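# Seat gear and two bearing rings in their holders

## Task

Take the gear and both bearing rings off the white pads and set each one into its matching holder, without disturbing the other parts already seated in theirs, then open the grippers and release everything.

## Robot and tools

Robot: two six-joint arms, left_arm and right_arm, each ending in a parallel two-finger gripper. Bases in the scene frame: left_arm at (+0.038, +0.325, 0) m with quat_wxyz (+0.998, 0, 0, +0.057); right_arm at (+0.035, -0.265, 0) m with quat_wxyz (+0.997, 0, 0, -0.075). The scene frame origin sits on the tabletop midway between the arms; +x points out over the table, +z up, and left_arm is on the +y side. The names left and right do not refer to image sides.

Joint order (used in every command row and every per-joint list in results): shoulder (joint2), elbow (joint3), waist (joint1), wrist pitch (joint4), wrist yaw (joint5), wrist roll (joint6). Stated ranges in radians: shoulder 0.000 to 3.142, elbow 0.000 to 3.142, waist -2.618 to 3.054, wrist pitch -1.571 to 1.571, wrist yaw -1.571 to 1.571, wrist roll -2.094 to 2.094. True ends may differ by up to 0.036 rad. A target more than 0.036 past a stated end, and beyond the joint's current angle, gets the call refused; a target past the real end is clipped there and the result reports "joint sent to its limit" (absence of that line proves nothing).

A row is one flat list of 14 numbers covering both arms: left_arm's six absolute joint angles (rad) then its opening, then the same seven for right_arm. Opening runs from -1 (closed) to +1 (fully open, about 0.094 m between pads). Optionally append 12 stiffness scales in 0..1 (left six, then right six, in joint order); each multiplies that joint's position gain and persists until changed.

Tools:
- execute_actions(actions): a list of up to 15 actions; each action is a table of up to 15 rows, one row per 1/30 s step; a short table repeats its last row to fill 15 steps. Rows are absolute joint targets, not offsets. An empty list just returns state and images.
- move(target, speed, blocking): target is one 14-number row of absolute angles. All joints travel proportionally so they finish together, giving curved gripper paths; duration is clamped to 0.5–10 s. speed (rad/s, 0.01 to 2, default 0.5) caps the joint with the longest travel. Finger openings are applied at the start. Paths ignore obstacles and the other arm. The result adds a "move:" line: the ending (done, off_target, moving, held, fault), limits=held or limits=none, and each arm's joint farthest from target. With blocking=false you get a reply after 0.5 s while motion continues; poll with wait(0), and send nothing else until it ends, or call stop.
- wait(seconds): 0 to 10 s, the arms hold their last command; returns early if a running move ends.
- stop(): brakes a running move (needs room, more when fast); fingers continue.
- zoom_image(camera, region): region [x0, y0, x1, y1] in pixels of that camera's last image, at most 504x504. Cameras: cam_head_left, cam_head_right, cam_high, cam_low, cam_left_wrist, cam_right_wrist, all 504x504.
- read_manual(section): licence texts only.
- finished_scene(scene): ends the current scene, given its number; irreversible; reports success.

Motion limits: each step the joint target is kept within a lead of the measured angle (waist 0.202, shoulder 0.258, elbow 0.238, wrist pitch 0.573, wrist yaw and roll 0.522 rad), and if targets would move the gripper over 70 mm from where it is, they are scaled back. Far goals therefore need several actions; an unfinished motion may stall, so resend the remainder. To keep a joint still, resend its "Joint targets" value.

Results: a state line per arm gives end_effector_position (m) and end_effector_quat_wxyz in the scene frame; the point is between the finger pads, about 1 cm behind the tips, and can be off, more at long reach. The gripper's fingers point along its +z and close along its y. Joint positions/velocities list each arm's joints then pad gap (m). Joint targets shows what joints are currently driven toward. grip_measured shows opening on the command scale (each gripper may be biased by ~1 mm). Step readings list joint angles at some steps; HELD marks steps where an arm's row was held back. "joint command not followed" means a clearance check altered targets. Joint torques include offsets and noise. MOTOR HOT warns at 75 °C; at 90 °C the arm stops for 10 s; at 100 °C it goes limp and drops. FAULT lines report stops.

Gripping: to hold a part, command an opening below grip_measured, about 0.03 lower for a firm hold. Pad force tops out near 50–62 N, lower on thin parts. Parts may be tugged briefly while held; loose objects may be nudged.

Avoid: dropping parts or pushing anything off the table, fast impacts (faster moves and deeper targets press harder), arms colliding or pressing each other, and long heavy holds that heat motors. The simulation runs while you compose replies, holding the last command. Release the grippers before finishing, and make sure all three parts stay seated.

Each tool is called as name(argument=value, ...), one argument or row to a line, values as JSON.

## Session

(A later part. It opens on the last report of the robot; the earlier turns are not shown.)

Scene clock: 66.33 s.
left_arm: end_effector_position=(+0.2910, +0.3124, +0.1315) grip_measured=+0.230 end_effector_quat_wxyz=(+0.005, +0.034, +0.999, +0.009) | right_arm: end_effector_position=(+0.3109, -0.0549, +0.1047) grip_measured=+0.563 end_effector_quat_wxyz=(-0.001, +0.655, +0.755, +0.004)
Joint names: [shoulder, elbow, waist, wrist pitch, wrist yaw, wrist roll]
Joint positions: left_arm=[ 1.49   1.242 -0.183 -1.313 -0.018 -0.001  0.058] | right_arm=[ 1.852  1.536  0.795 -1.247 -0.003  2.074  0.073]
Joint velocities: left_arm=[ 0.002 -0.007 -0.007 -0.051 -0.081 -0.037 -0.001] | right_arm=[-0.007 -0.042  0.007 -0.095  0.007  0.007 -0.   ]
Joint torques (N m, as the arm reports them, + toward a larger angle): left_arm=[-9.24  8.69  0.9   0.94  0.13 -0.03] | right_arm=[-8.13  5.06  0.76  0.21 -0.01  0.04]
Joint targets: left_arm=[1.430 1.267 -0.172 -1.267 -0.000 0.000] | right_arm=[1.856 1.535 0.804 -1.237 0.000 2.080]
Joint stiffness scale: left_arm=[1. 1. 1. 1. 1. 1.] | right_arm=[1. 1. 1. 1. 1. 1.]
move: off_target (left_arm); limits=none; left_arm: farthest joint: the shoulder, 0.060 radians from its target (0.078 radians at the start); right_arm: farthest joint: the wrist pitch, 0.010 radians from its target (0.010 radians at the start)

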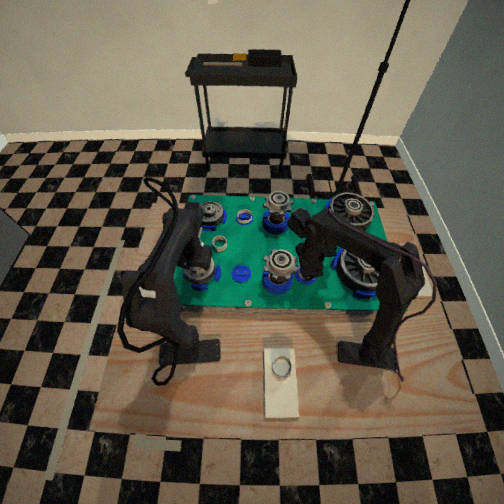

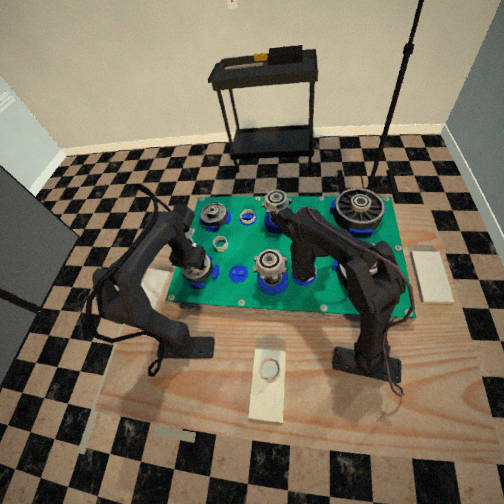

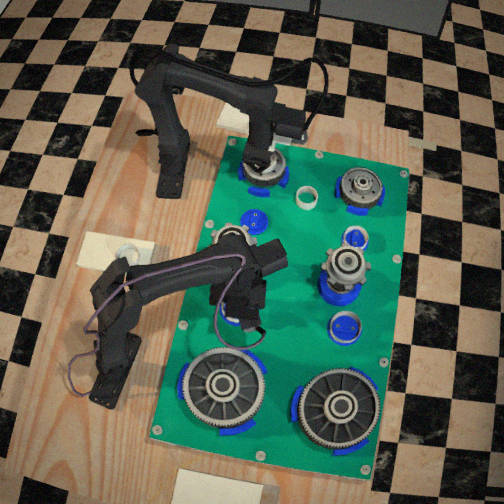

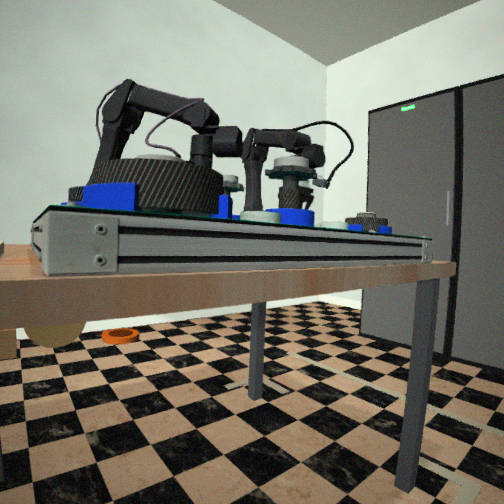

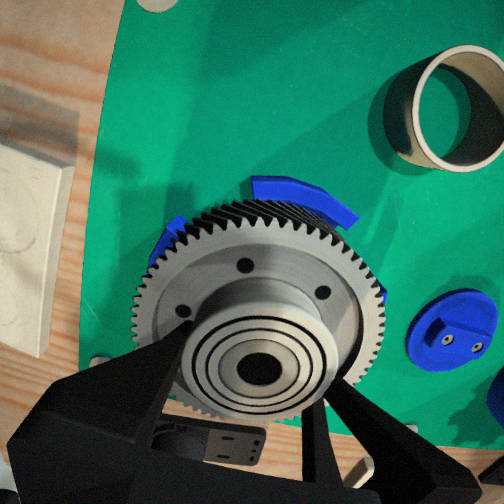

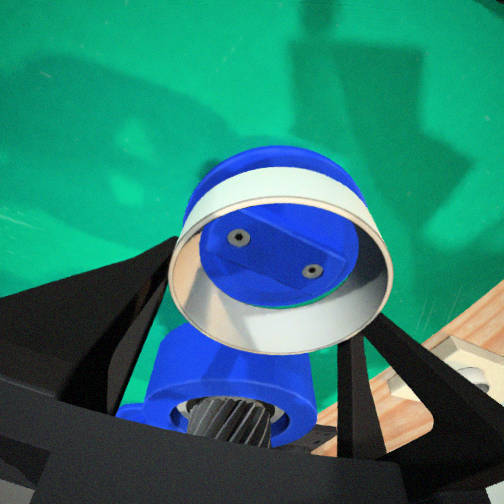

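move(
  target=[1.435,1.352,-0.18,-1.335,0.004,0,0.2, 1.856,1.52,0.804,-1.222,0,2.08,0.53],
  speed=0.1,
)

move(
  target=[1.46,1.358,-0.194,-1.337,0.008,0,0.2, 1.856,1.52,0.804,-1.222,0,2.08,0.53],
  speed=0.04,
)

zoom_image(
  camera="cam_right_wrist",
  region=[150, 140, 410, 370],
)

zoom_image(
  camera="cam_left_wrist",
  region=[110, 130, 410, 330],
)

Scene clock: 68.90 s.
left_arm: end_effector_position=(+0.2899, +0.3103, +0.1354) grip_measured=+0.230 end_effector_quat_wxyz=(+0.002, +0.034, +0.999, +0.003) | right_arm: end_effector_position=(+0.3105, -0.0552, +0.1009) grip_measured=+0.563 end_effector_quat_wxyz=(-0.001, +0.655, +0.755, +0.004)
Joint names: [shoulder, elbow, waist, wrist pitch, wrist yaw, wrist roll]
Joint positions: left_arm=[ 1.492  1.26  -0.183 -1.335 -0.006 -0.001  0.058] | right_arm=[ 1.852  1.521  0.795 -1.232 -0.003  2.074  0.073]
Joint velocities: left_arm=[-0.007  0.022  0.002 -0.051 -0.11  -0.022 -0.   ] | right_arm=[ 0.012  0.007 -0.012  0.051  0.037  0.037  0.   ]
Joint torques (N m, as the arm reports them, + toward a larger angle): left_arm=[-9.07 14.67  0.3   0.36  0.07 -0.03] | right_arm=[-8.15  4.93  0.74  0.21 -0.01  0.04]
Joint targets: left_arm=[1.435 1.352 -0.180 -1.335 0.004 0.000] | right_arm=[1.856 1.520 0.804 -1.222 -0.000 2.080]
Joint stiffness scale: left_arm=[1. 1. 1. 1. 1. 1.] | right_arm=[1. 1. 1. 1. 1. 1.]
move: off_target (left_arm); limits=none; left_arm: farthest joint: the elbow, 0.092 radians from its target (0.110 radians at the start); right_arm: farthest joint: the wrist pitch, 0.010 radians from its target (0.025 radians at the start)

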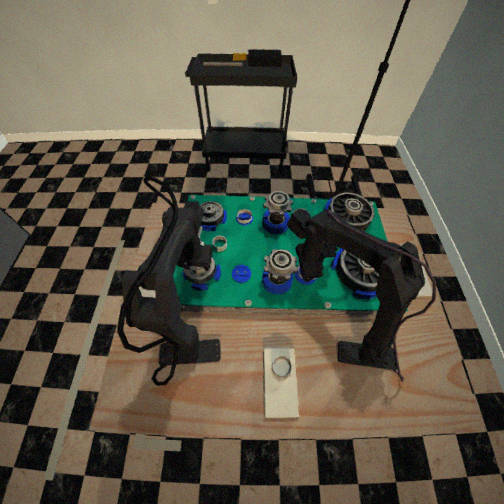

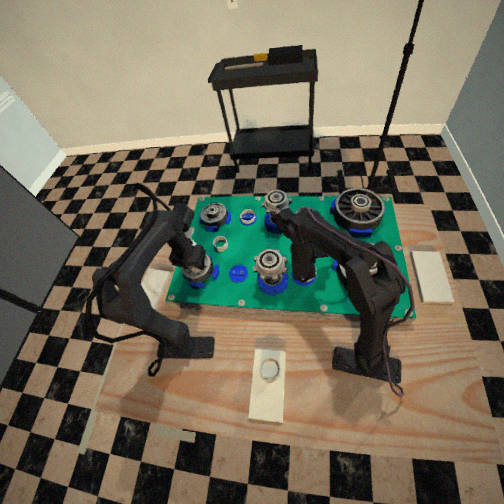

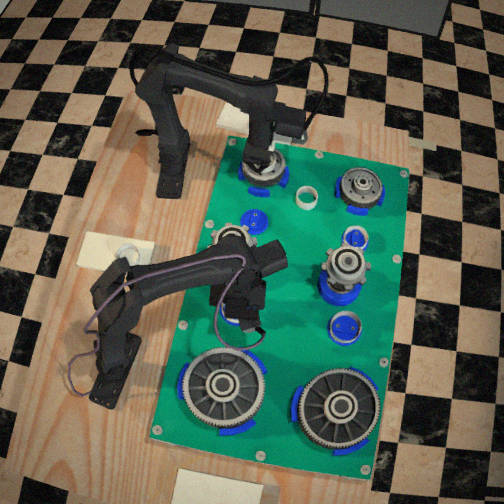

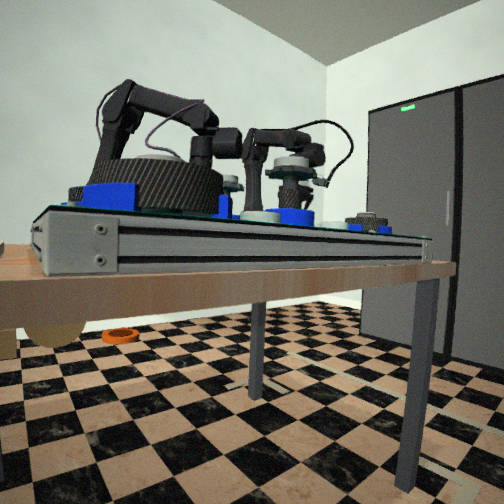

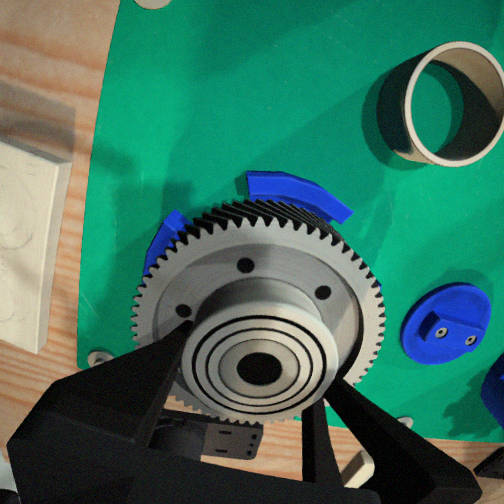

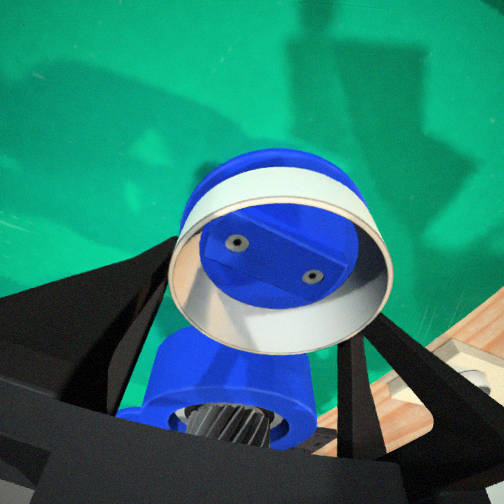

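Scene clock: 71.63 s.
left_arm: end_effector_position=(+0.2910, +0.3093, +0.1346) grip_measured=+0.230 end_effector_quat_wxyz=(-0.002, +0.035, +0.999, +0.002) | right_arm: end_effector_position=(+0.3106, -0.0551, +0.1009) grip_measured=+0.563 end_effector_quat_wxyz=(-0.001, +0.655, +0.755, +0.004)
Joint names: [shoulder, elbow, waist, wrist pitch, wrist yaw, wrist roll]
Joint positions: left_arm=[ 1.503  1.267 -0.185 -1.338 -0.003 -0.     0.058] | right_arm=[ 1.852  1.521  0.795 -1.232 -0.003  2.074  0.073]
Joint velocities: left_arm=[-0.012 -0.012  0.022  0.037  0.022 -0.11  -0.   ] | right_arm=[ 0.007  0.007  0.002 -0.051  0.037 -0.007 -0.001]
Joint torques (N m, as the arm reports them, + toward a larger angle): left_arm=[-8.   14.59 -0.72  0.34  0.06 -0.02] | right_arm=[-8.11  4.93  0.77  0.22 -0.01  0.05]
Joint targets: left_arm=[1.460 1.358 -0.194 -1.337 0.008 0.000] | right_arm=[1.856 1.520 0.804 -1.222 0.000 2.080]
Joint stiffness scale: left_arm=[1. 1. 1. 1. 1. 1.] | right_arm=[1. 1. 1. 1. 1. 1.]
move: off_target (left_arm); limits=none; left_arm: farthest joint: the elbow, 0.091 radians from its target (0.098 radians at the start); right_arm: farthest joint: the wrist pitch, 0.010 radians from its target (0.010 radians at the start)

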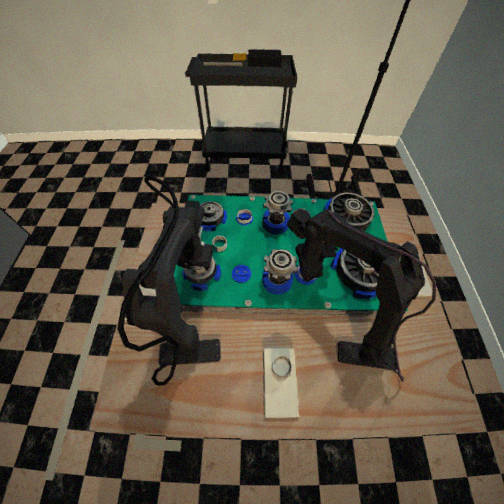

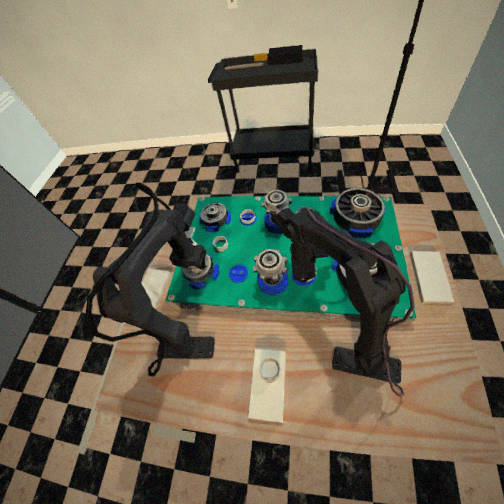

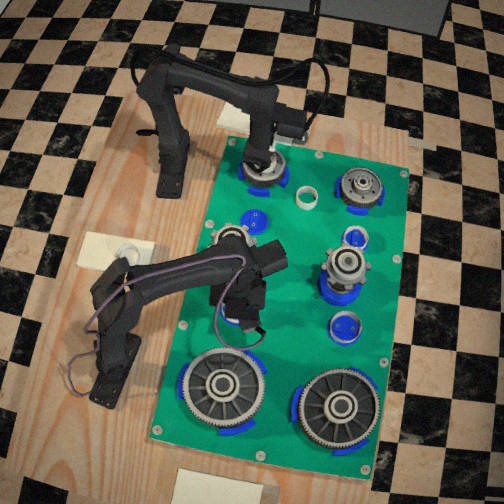

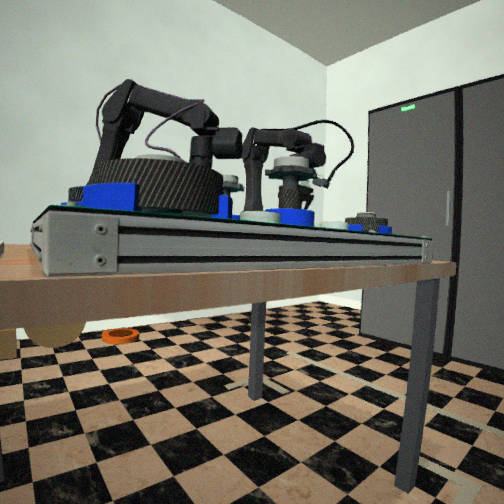

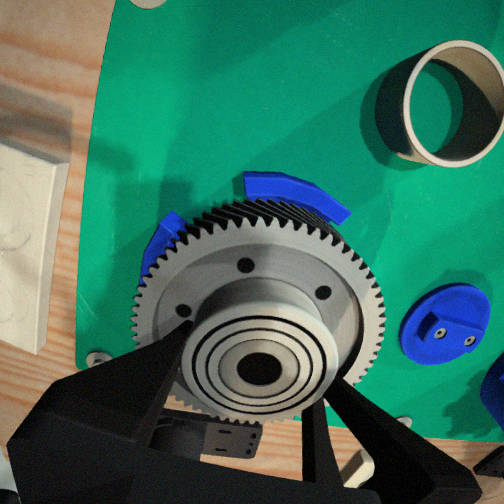

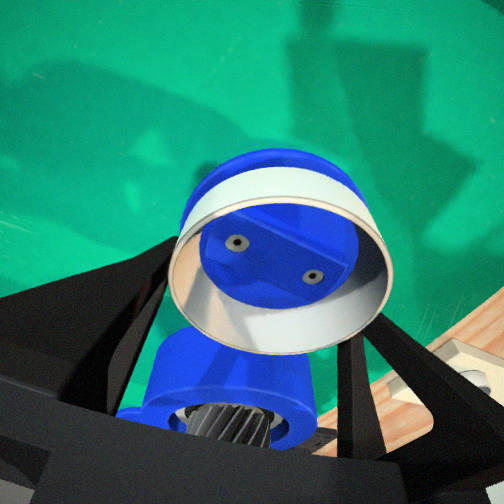

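Region (150, 140, 410, 370) of cam_right_wrist's 504x504 image, scaled by 1.938, with more detail than that image has; it fills the top 446 rows of this view, and the rest is white.

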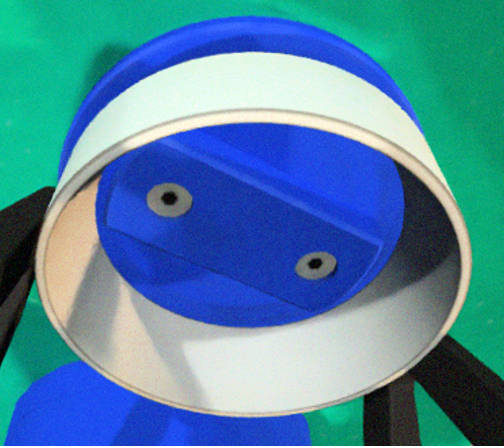

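Region (110, 130, 410, 330) of cam_left_wrist's 504x504 image, scaled by 1.680, with more detail than that image has.

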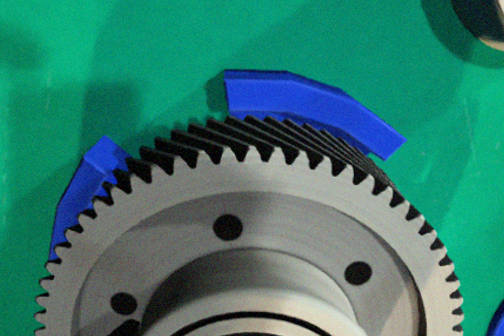

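execute_actions(
  actions=[
    [[1.45,1.34,-0.196,-1.33,0.008,0,0.2, 1.856,1.52,0.806,-1.222,0,2.08,0.53],[1.45,1.33,-0.198,-1.325,0.008,0,0.2, 1.856,1.52,0.808,-1.222,0,2.08,0.53],[1.45,1.32,-0.198,-1.322,0.008,0,0.2, 1.856,1.52,0.810,-1.222,0,2.08,0.53],[1.45,1.312,-0.198,-1.318,0.008,0,0.2, 1.856,1.52,0.812,-1.222,0,2.08,0.53],[1.45,1.312,-0.198,-1.318,0.008,0,0.2, 1.856,1.52,0.815,-1.222,0,2.08,0.53]],
  ],
)

move(
  target=[1.45,1.262,-0.198,-1.267,0.008,0,0.2, 1.856,1.52,0.815,-1.222,0,2.08,0.53],
  speed=0.04,
)

zoom_image(
  camera="cam_right_wrist",
  region=[150, 140, 410, 370],
)

zoom_image(
  camera="cam_head_left",
  region=[250, 220, 350, 300],
)

Scene clock: 74.73 s.
left_arm: end_effector_position=(+0.2909, +0.3080, +0.1346) grip_measured=+0.230 end_effector_quat_wxyz=(-0.002, +0.037, +0.999, +0.001) | right_arm: end_effector_position=(+0.3080, -0.0516, +0.1009) grip_measured=+0.563 end_effector_quat_wxyz=(-0.001, +0.650, +0.760, +0.004)
Joint names: [shoulder, elbow, waist, wrist pitch, wrist yaw, wrist roll]
Joint positions: left_arm=[ 1.503  1.267 -0.189 -1.338 -0.002 -0.     0.058] | right_arm=[ 1.852  1.521  0.808 -1.232 -0.003  2.074  0.073]
Joint velocities: left_arm=[-0.012 -0.017  0.002 -0.037  0.022 -0.007 -0.   ] | right_arm=[-0.002 -0.012 -0.012 -0.022 -0.007  0.007 -0.001]
Joint torques (N m, as the arm reports them, + toward a larger angle): left_arm=[-8.85 10.5  -0.69  0.58  0.07 -0.01] | right_arm=[-8.12  4.98  0.66  0.21 -0.03  0.05]
Joint targets: left_arm=[1.450 1.312 -0.198 -1.318 0.008 -0.000] | right_arm=[1.856 1.520 0.815 -1.222 -0.000 2.080]
Joint stiffness scale: left_arm=[1. 1. 1. 1. 1. 1.] | right_arm=[1. 1. 1. 1. 1. 1.]
Step readings (joint positions):
0: left_arm=[1.503 1.267 -0.185 -1.338 -0.003 -0.000] | right_arm=[1.852 1.521 0.795 -1.232 -0.003 2.074]
1: left_arm=[1.503 1.267 -0.185 -1.338 -0.003 -0.000] | right_arm=[1.852 1.521 0.795 -1.232 -0.003 2.074]
2: left_arm=[1.503 1.267 -0.185 -1.338 -0.003 -0.000] | right_arm=[1.852 1.521 0.795 -1.232 -0.003 2.074]
4: left_arm=[1.503 1.267 -0.187 -1.338 -0.003 -0.000] | right_arm=[1.852 1.521 0.797 -1.232 -0.003 2.074]
8: left_arm=[1.503 1.267 -0.189 -1.338 -0.002 -0.000] | right_arm=[1.852 1.521 0.805 -1.232 -0.003 2.074]
15: Joint positions above

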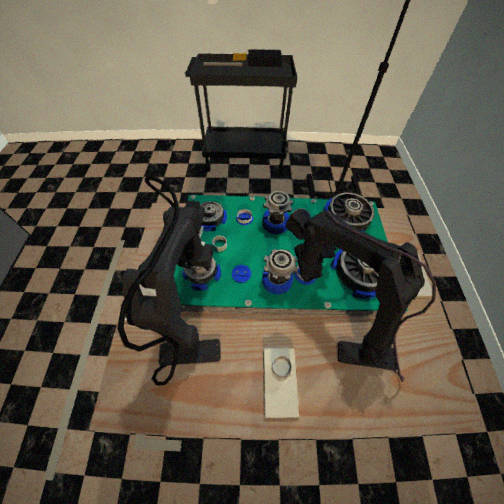

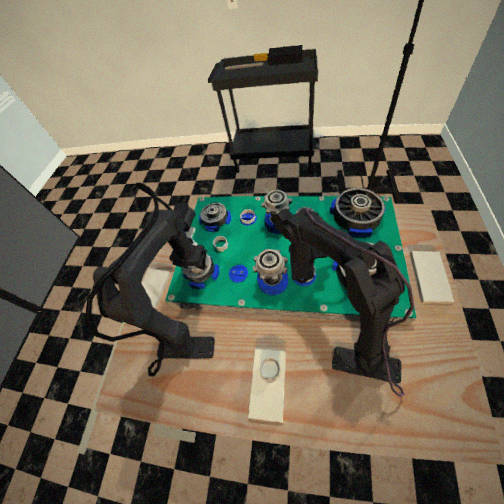

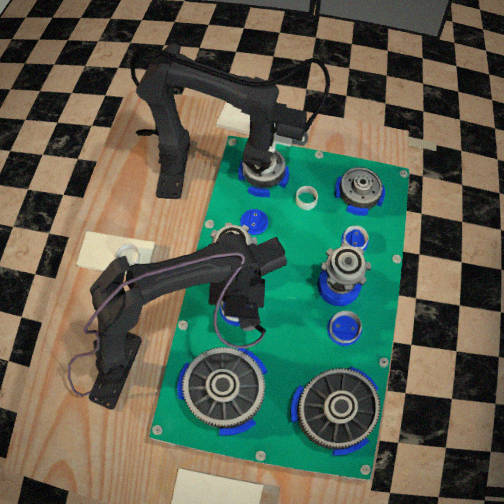

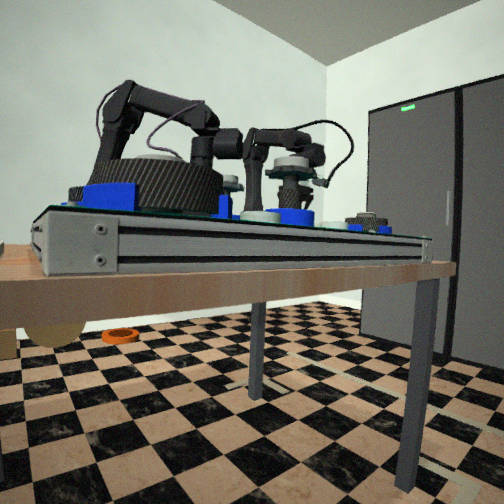

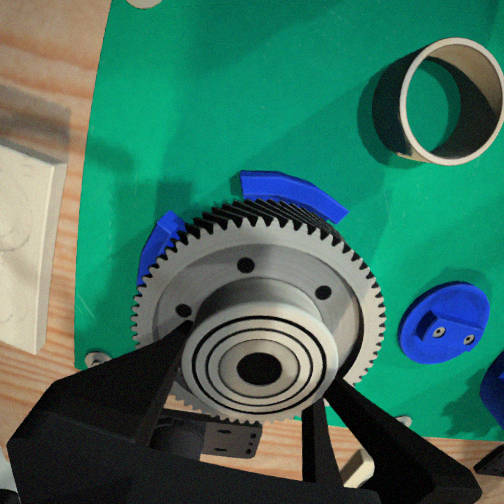

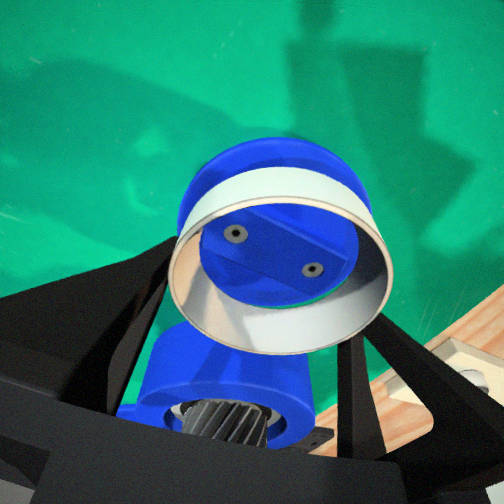

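Scene clock: 76.73 s.
left_arm: end_effector_position=(+0.2910, +0.3084, +0.1188) grip_measured=+0.230 end_effector_quat_wxyz=(-0.012, +0.037, +0.999, +0.002) | right_arm: end_effector_position=(+0.3080, -0.0516, +0.1009) grip_measured=+0.563 end_effector_quat_wxyz=(-0.001, +0.650, +0.760, +0.004)
Joint names: [shoulder, elbow, waist, wrist pitch, wrist yaw, wrist roll]
Joint positions: left_arm=[ 1.525  1.224 -0.189 -1.295 -0.004 -0.     0.058] | right_arm=[ 1.852  1.521  0.808 -1.232 -0.003  2.074  0.073]
Joint velocities: left_arm=[ 0.007 -0.012 -0.007 -0.022 -0.007  0.022  0.   ] | right_arm=[-0.007  0.012  0.012  0.037  0.007 -0.051  0.   ]
Joint torques (N m, as the arm reports them, + toward a larger angle): left_arm=[-10.6    9.78  -0.67   0.62   0.08  -0.02] | right_arm=[-8.12  4.94  0.61  0.21  0.    0.06]
Joint targets: left_arm=[1.450 1.262 -0.198 -1.267 0.008 -0.000] | right_arm=[1.856 1.520 0.815 -1.222 -0.000 2.080]
Joint stiffness scale: left_arm=[1. 1. 1. 1. 1. 1.] | right_arm=[1. 1. 1. 1. 1. 1.]
move: off_target (left_arm); limits=none; left_arm: farthest joint: the shoulder, 0.075 radians from its target (0.053 radians at the start); right_arm: farthest joint: the wrist pitch, 0.010 radians from its target (0.010 radians at the start)

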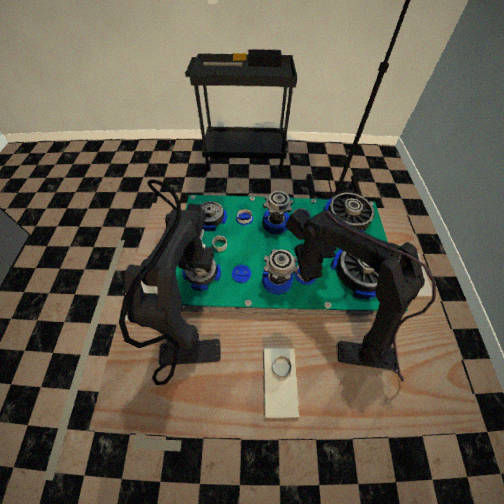

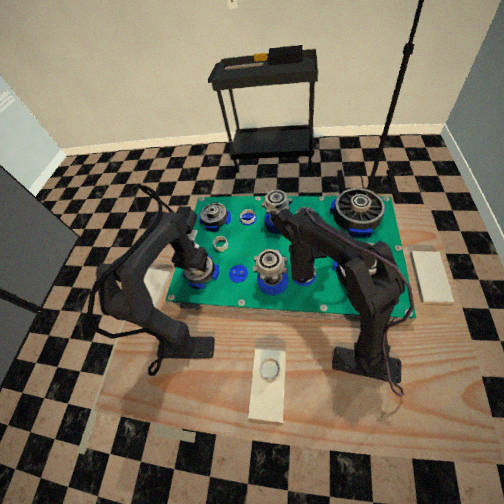

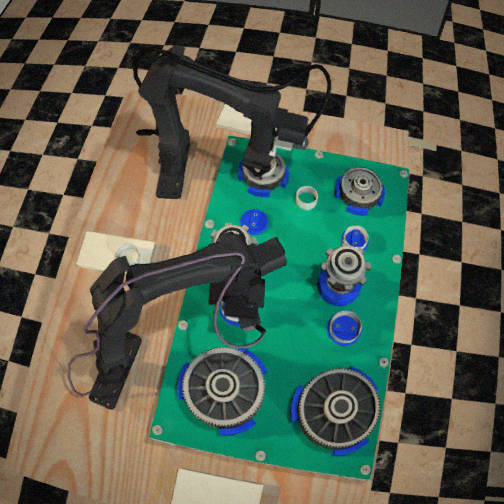

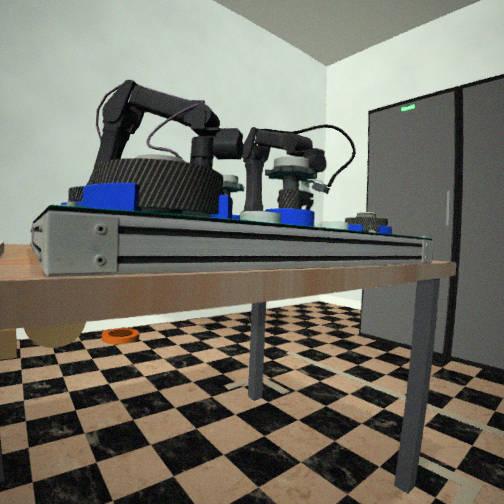

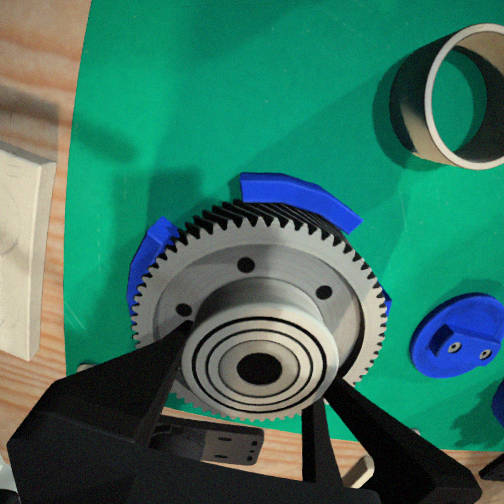

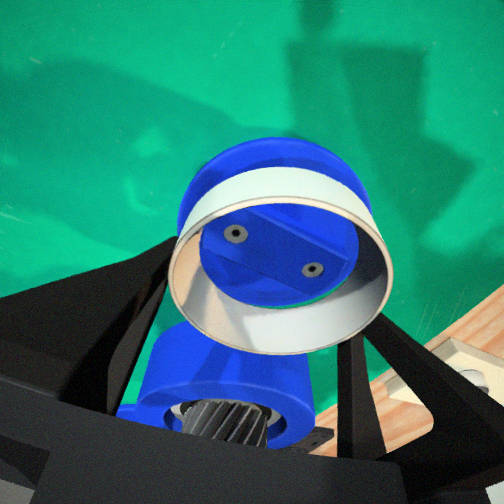

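Region (150, 140, 410, 370) of cam_right_wrist's 504x504 image, scaled by 1.938, with more detail than that image has; it fills the top 446 rows of this view, and the rest is white.

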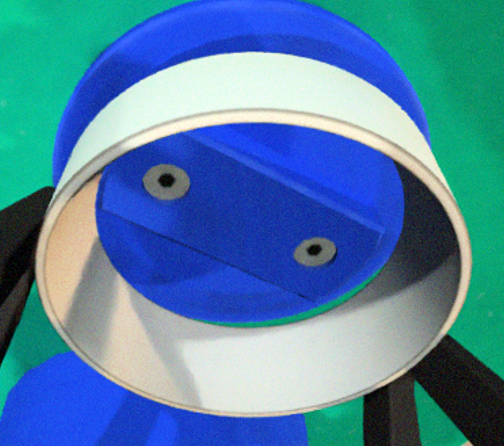

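Region (250, 220, 350, 300) of cam_head_left's 504x504 image, scaled by 5.040, with more detail than that image has; it fills the top 403 rows of this view, and the rest is white.

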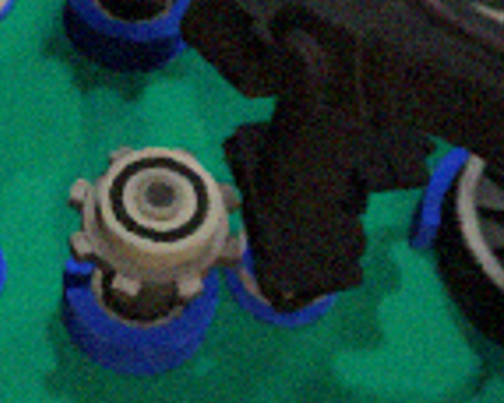

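execute_actions(
  actions=[],
)

Scene clock: 78.67 s.
left_arm: end_effector_position=(+0.2910, +0.3084, +0.1188) grip_measured=+0.230 end_effector_quat_wxyz=(-0.012, +0.037, +0.999, +0.002) | right_arm: end_effector_position=(+0.3080, -0.0516, +0.1009) grip_measured=+0.563 end_effector_quat_wxyz=(-0.001, +0.650, +0.760, +0.004)
Joint names: [shoulder, elbow, waist, wrist pitch, wrist yaw, wrist roll]
Joint positions: left_arm=[ 1.525  1.224 -0.189 -1.295 -0.004 -0.     0.058] | right_arm=[ 1.852  1.521  0.808 -1.232 -0.003  2.074  0.073]
Joint velocities: left_arm=[-0.017 -0.007 -0.012  0.007  0.007  0.022 -0.002] | right_arm=[-0.002 -0.007  0.002  0.007 -0.007 -0.007 -0.001]
Joint torques (N m, as the arm reports them, + toward a larger angle): left_arm=[-10.53   9.77  -0.67   0.64   0.07  -0.03] | right_arm=[-8.08  4.94  0.64  0.22 -0.01  0.05]
Joint targets: left_arm=[1.450 1.262 -0.198 -1.267 0.008 -0.000] | right_arm=[1.856 1.520 0.815 -1.222 0.000 2.080]
Joint stiffness scale: left_arm=[1. 1. 1. 1. 1. 1.] | right_arm=[1. 1. 1. 1. 1. 1.]

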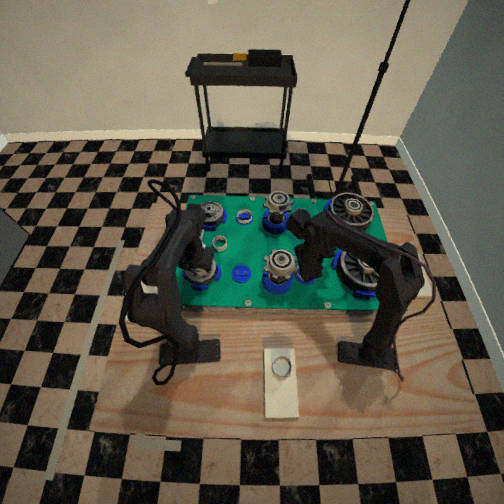

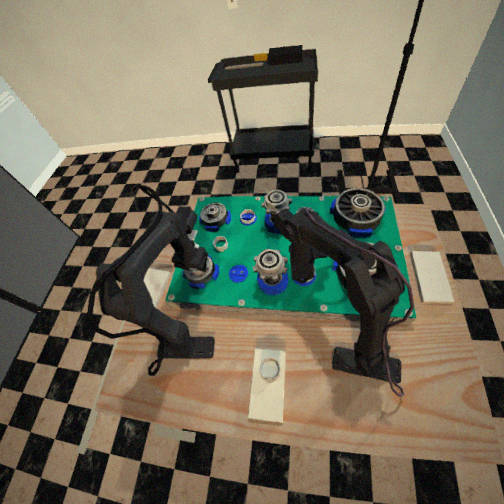

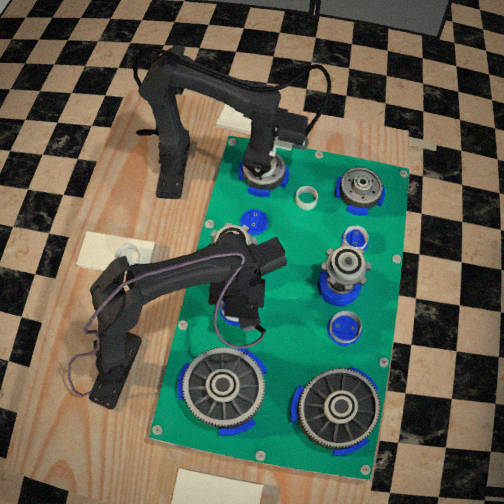

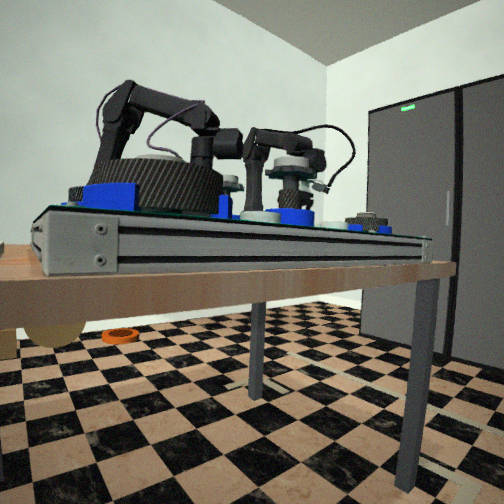

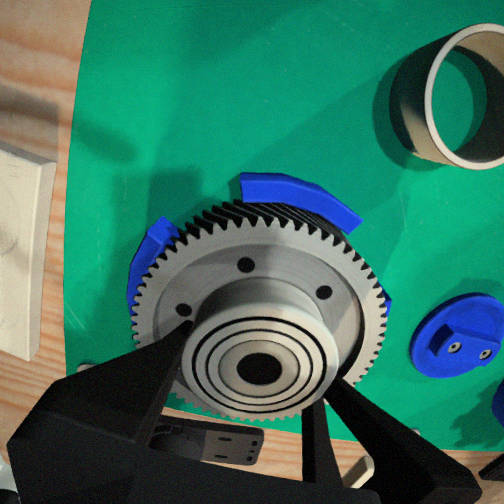

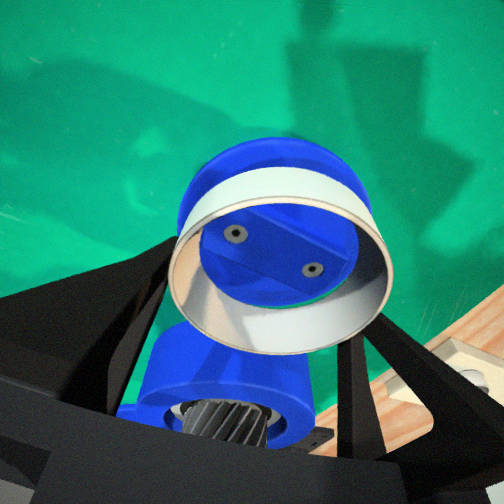

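move(
  target=[1.45,1.24,-0.198,-1.255,0.008,0,0.2,1.856,1.50,0.815,-1.195,0,2.08,0.53],
  speed=0.04,
)

Scene clock: 80.93 s.
left_arm: end_effector_position=(+0.2908, +0.3082, +0.1181) grip_measured=+0.230 end_effector_quat_wxyz=(-0.007, +0.037, +0.999, +0.002) | right_arm: end_effector_position=(+0.3088, -0.0510, +0.0960) grip_measured=+0.563 end_effector_quat_wxyz=(+0.000, +0.650, +0.760, +0.007)
Joint names: [shoulder, elbow, waist, wrist pitch, wrist yaw, wrist roll]
Joint positions: left_arm=[ 1.515  1.213 -0.19  -1.283 -0.004 -0.     0.058] | right_arm=[ 1.852  1.501  0.808 -1.206 -0.003  2.074  0.073]
Joint velocities: left_arm=[ 0.002  0.007  0.012 -0.037 -0.022 -0.037 -0.001] | right_arm=[-0.017  0.012 -0.002  0.051 -0.007 -0.066 -0.   ]
Joint torques (N m, as the arm reports them, + toward a larger angle): left_arm=[-9.75  8.88 -0.66  0.65  0.08 -0.01] | right_arm=[-8.11  4.92  0.59  0.24 -0.01  0.06]
Joint targets: left_arm=[1.450 1.240 -0.198 -1.255 0.008 0.000] | right_arm=[1.856 1.500 0.815 -1.195 -0.000 2.080]
Joint stiffness scale: left_arm=[1. 1. 1. 1. 1. 1.] | right_arm=[1. 1. 1. 1. 1. 1.]
move: off_target (left_arm); limits=none; left_arm: farthest joint: the shoulder, 0.065 radians from its target (0.075 radians at the start); right_arm: farthest joint: the wrist pitch, 0.011 radians from its target (0.037 radians at the start)

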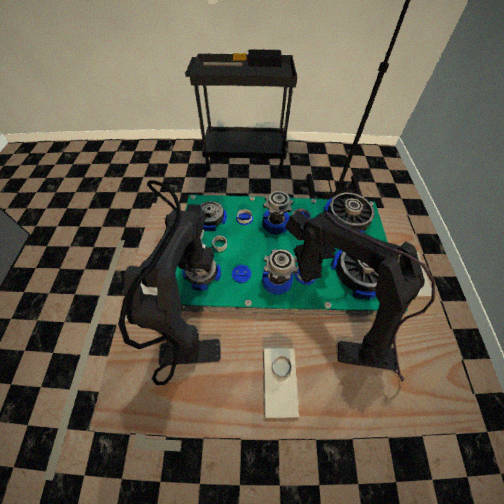

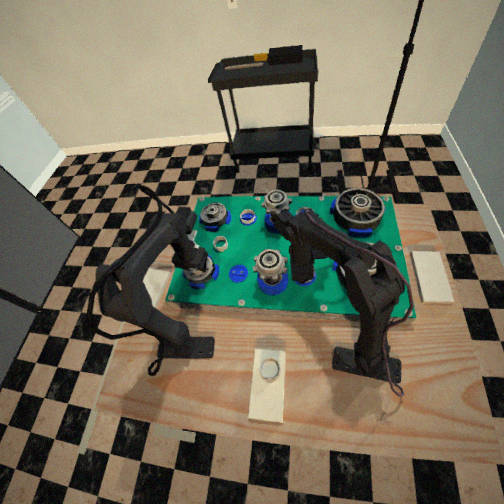

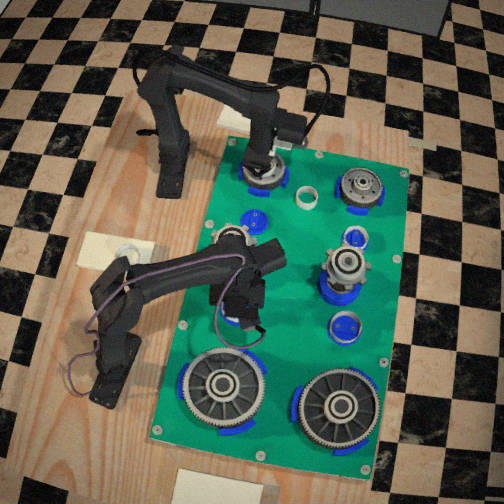

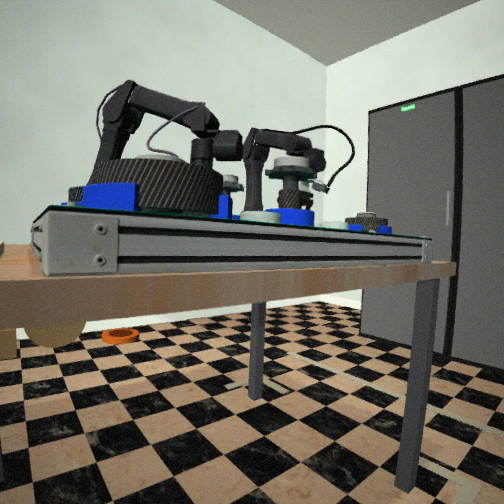

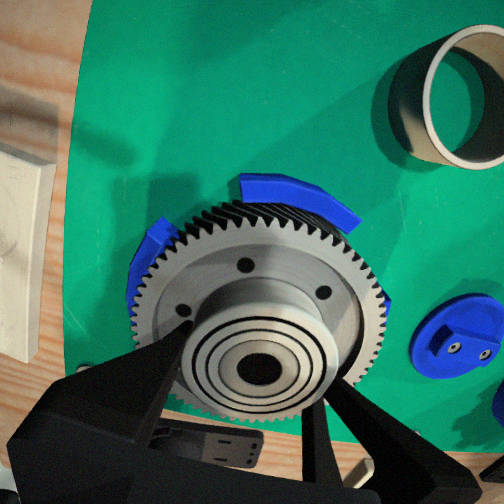

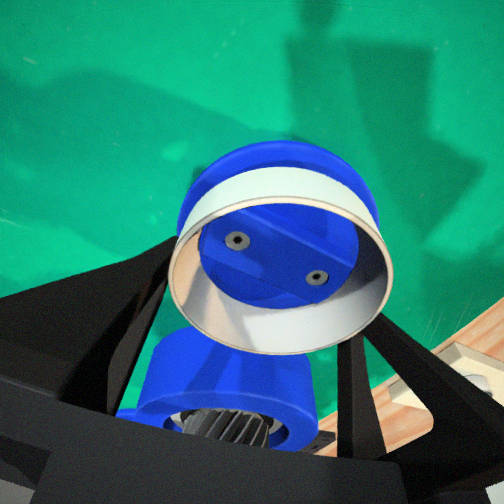

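move(
  target=[1.49,1.215,-0.195,-1.27,0.008,0,0.2,1.856,1.478,0.815,-1.175,0,2.08,0.53],
  speed=0.04,
)

Scene clock: 82.70 s.
left_arm: end_effector_position=(+0.2904, +0.3083, +0.1173) grip_measured=+0.230 end_effector_quat_wxyz=(-0.009, +0.037, +0.999, +0.002) | right_arm: end_effector_position=(+0.3082, -0.0515, +0.0908) grip_measured=+0.563 end_effector_quat_wxyz=(-0.000, +0.650, +0.760, +0.007)
Joint names: [shoulder, elbow, waist, wrist pitch, wrist yaw, wrist roll]
Joint positions: left_arm=[ 1.517  1.211 -0.19  -1.283 -0.004 -0.     0.058] | right_arm=[ 1.852  1.481  0.808 -1.186 -0.003  2.074  0.073]
Joint velocities: left_arm=[-0.007  0.007  0.012 -0.022 -0.022  0.022 -0.002] | right_arm=[-0.007  0.007 -0.007 -0.022  0.022 -0.095 -0.   ]
Joint torques (N m, as the arm reports them, + toward a larger angle): left_arm=[-6.98  6.81 -0.39  0.46  0.06 -0.03] | right_arm=[-8.15  4.89  0.62  0.24 -0.02  0.05]
Joint targets: left_arm=[1.490 1.215 -0.195 -1.270 0.008 -0.000] | right_arm=[1.856 1.478 0.815 -1.175 0.000 2.080]
Joint stiffness scale: left_arm=[1. 1. 1. 1. 1. 1.] | right_arm=[1. 1. 1. 1. 1. 1.]
move: off_target (left_arm); limits=none; left_arm: farthest joint: the shoulder, 0.027 radians from its target (0.025 radians at the start); right_arm: farthest joint: the wrist pitch, 0.011 radians from its target (0.030 radians at the start)

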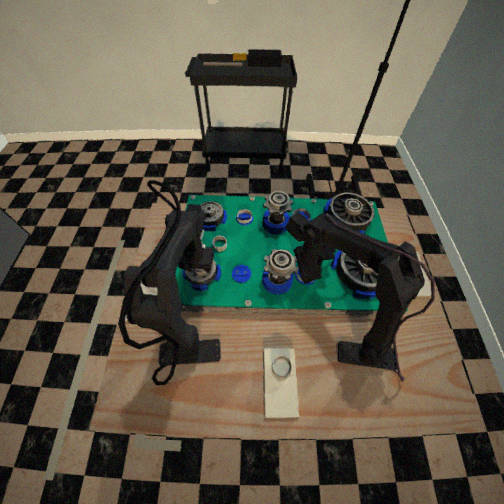

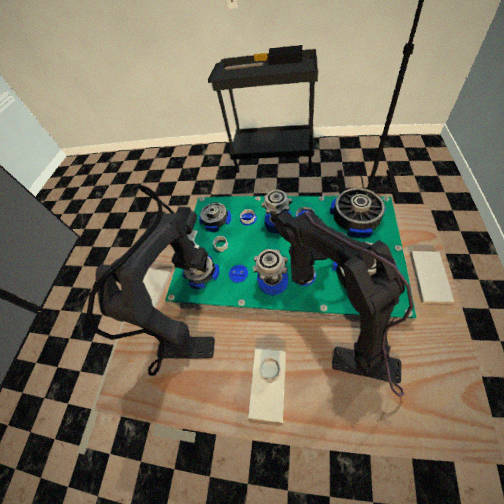

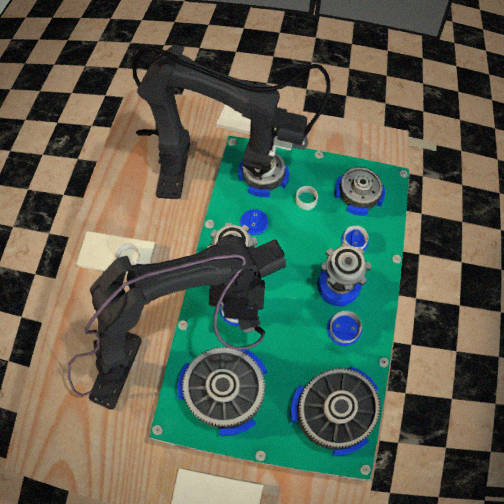

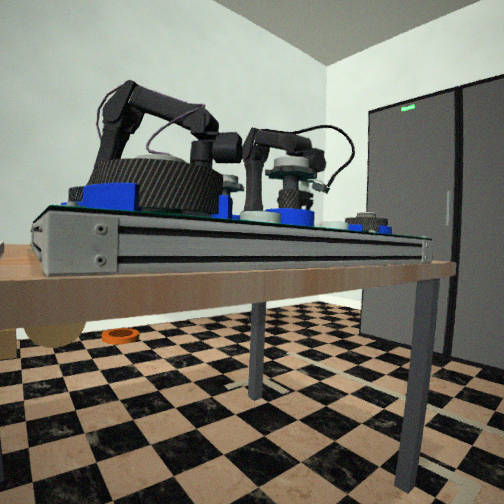

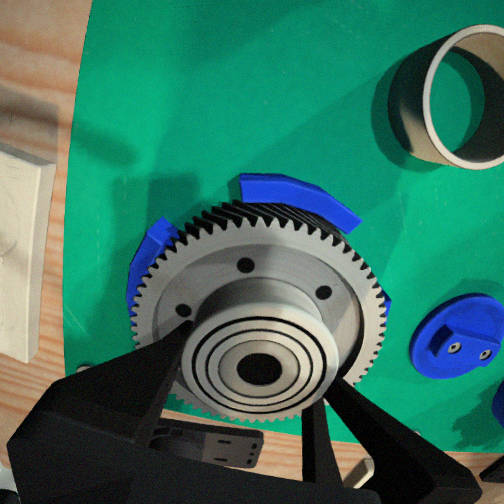

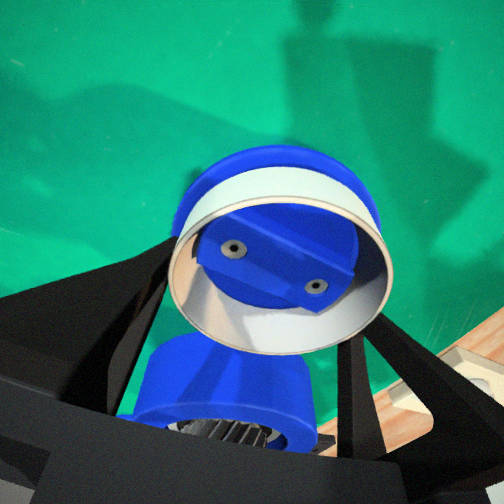

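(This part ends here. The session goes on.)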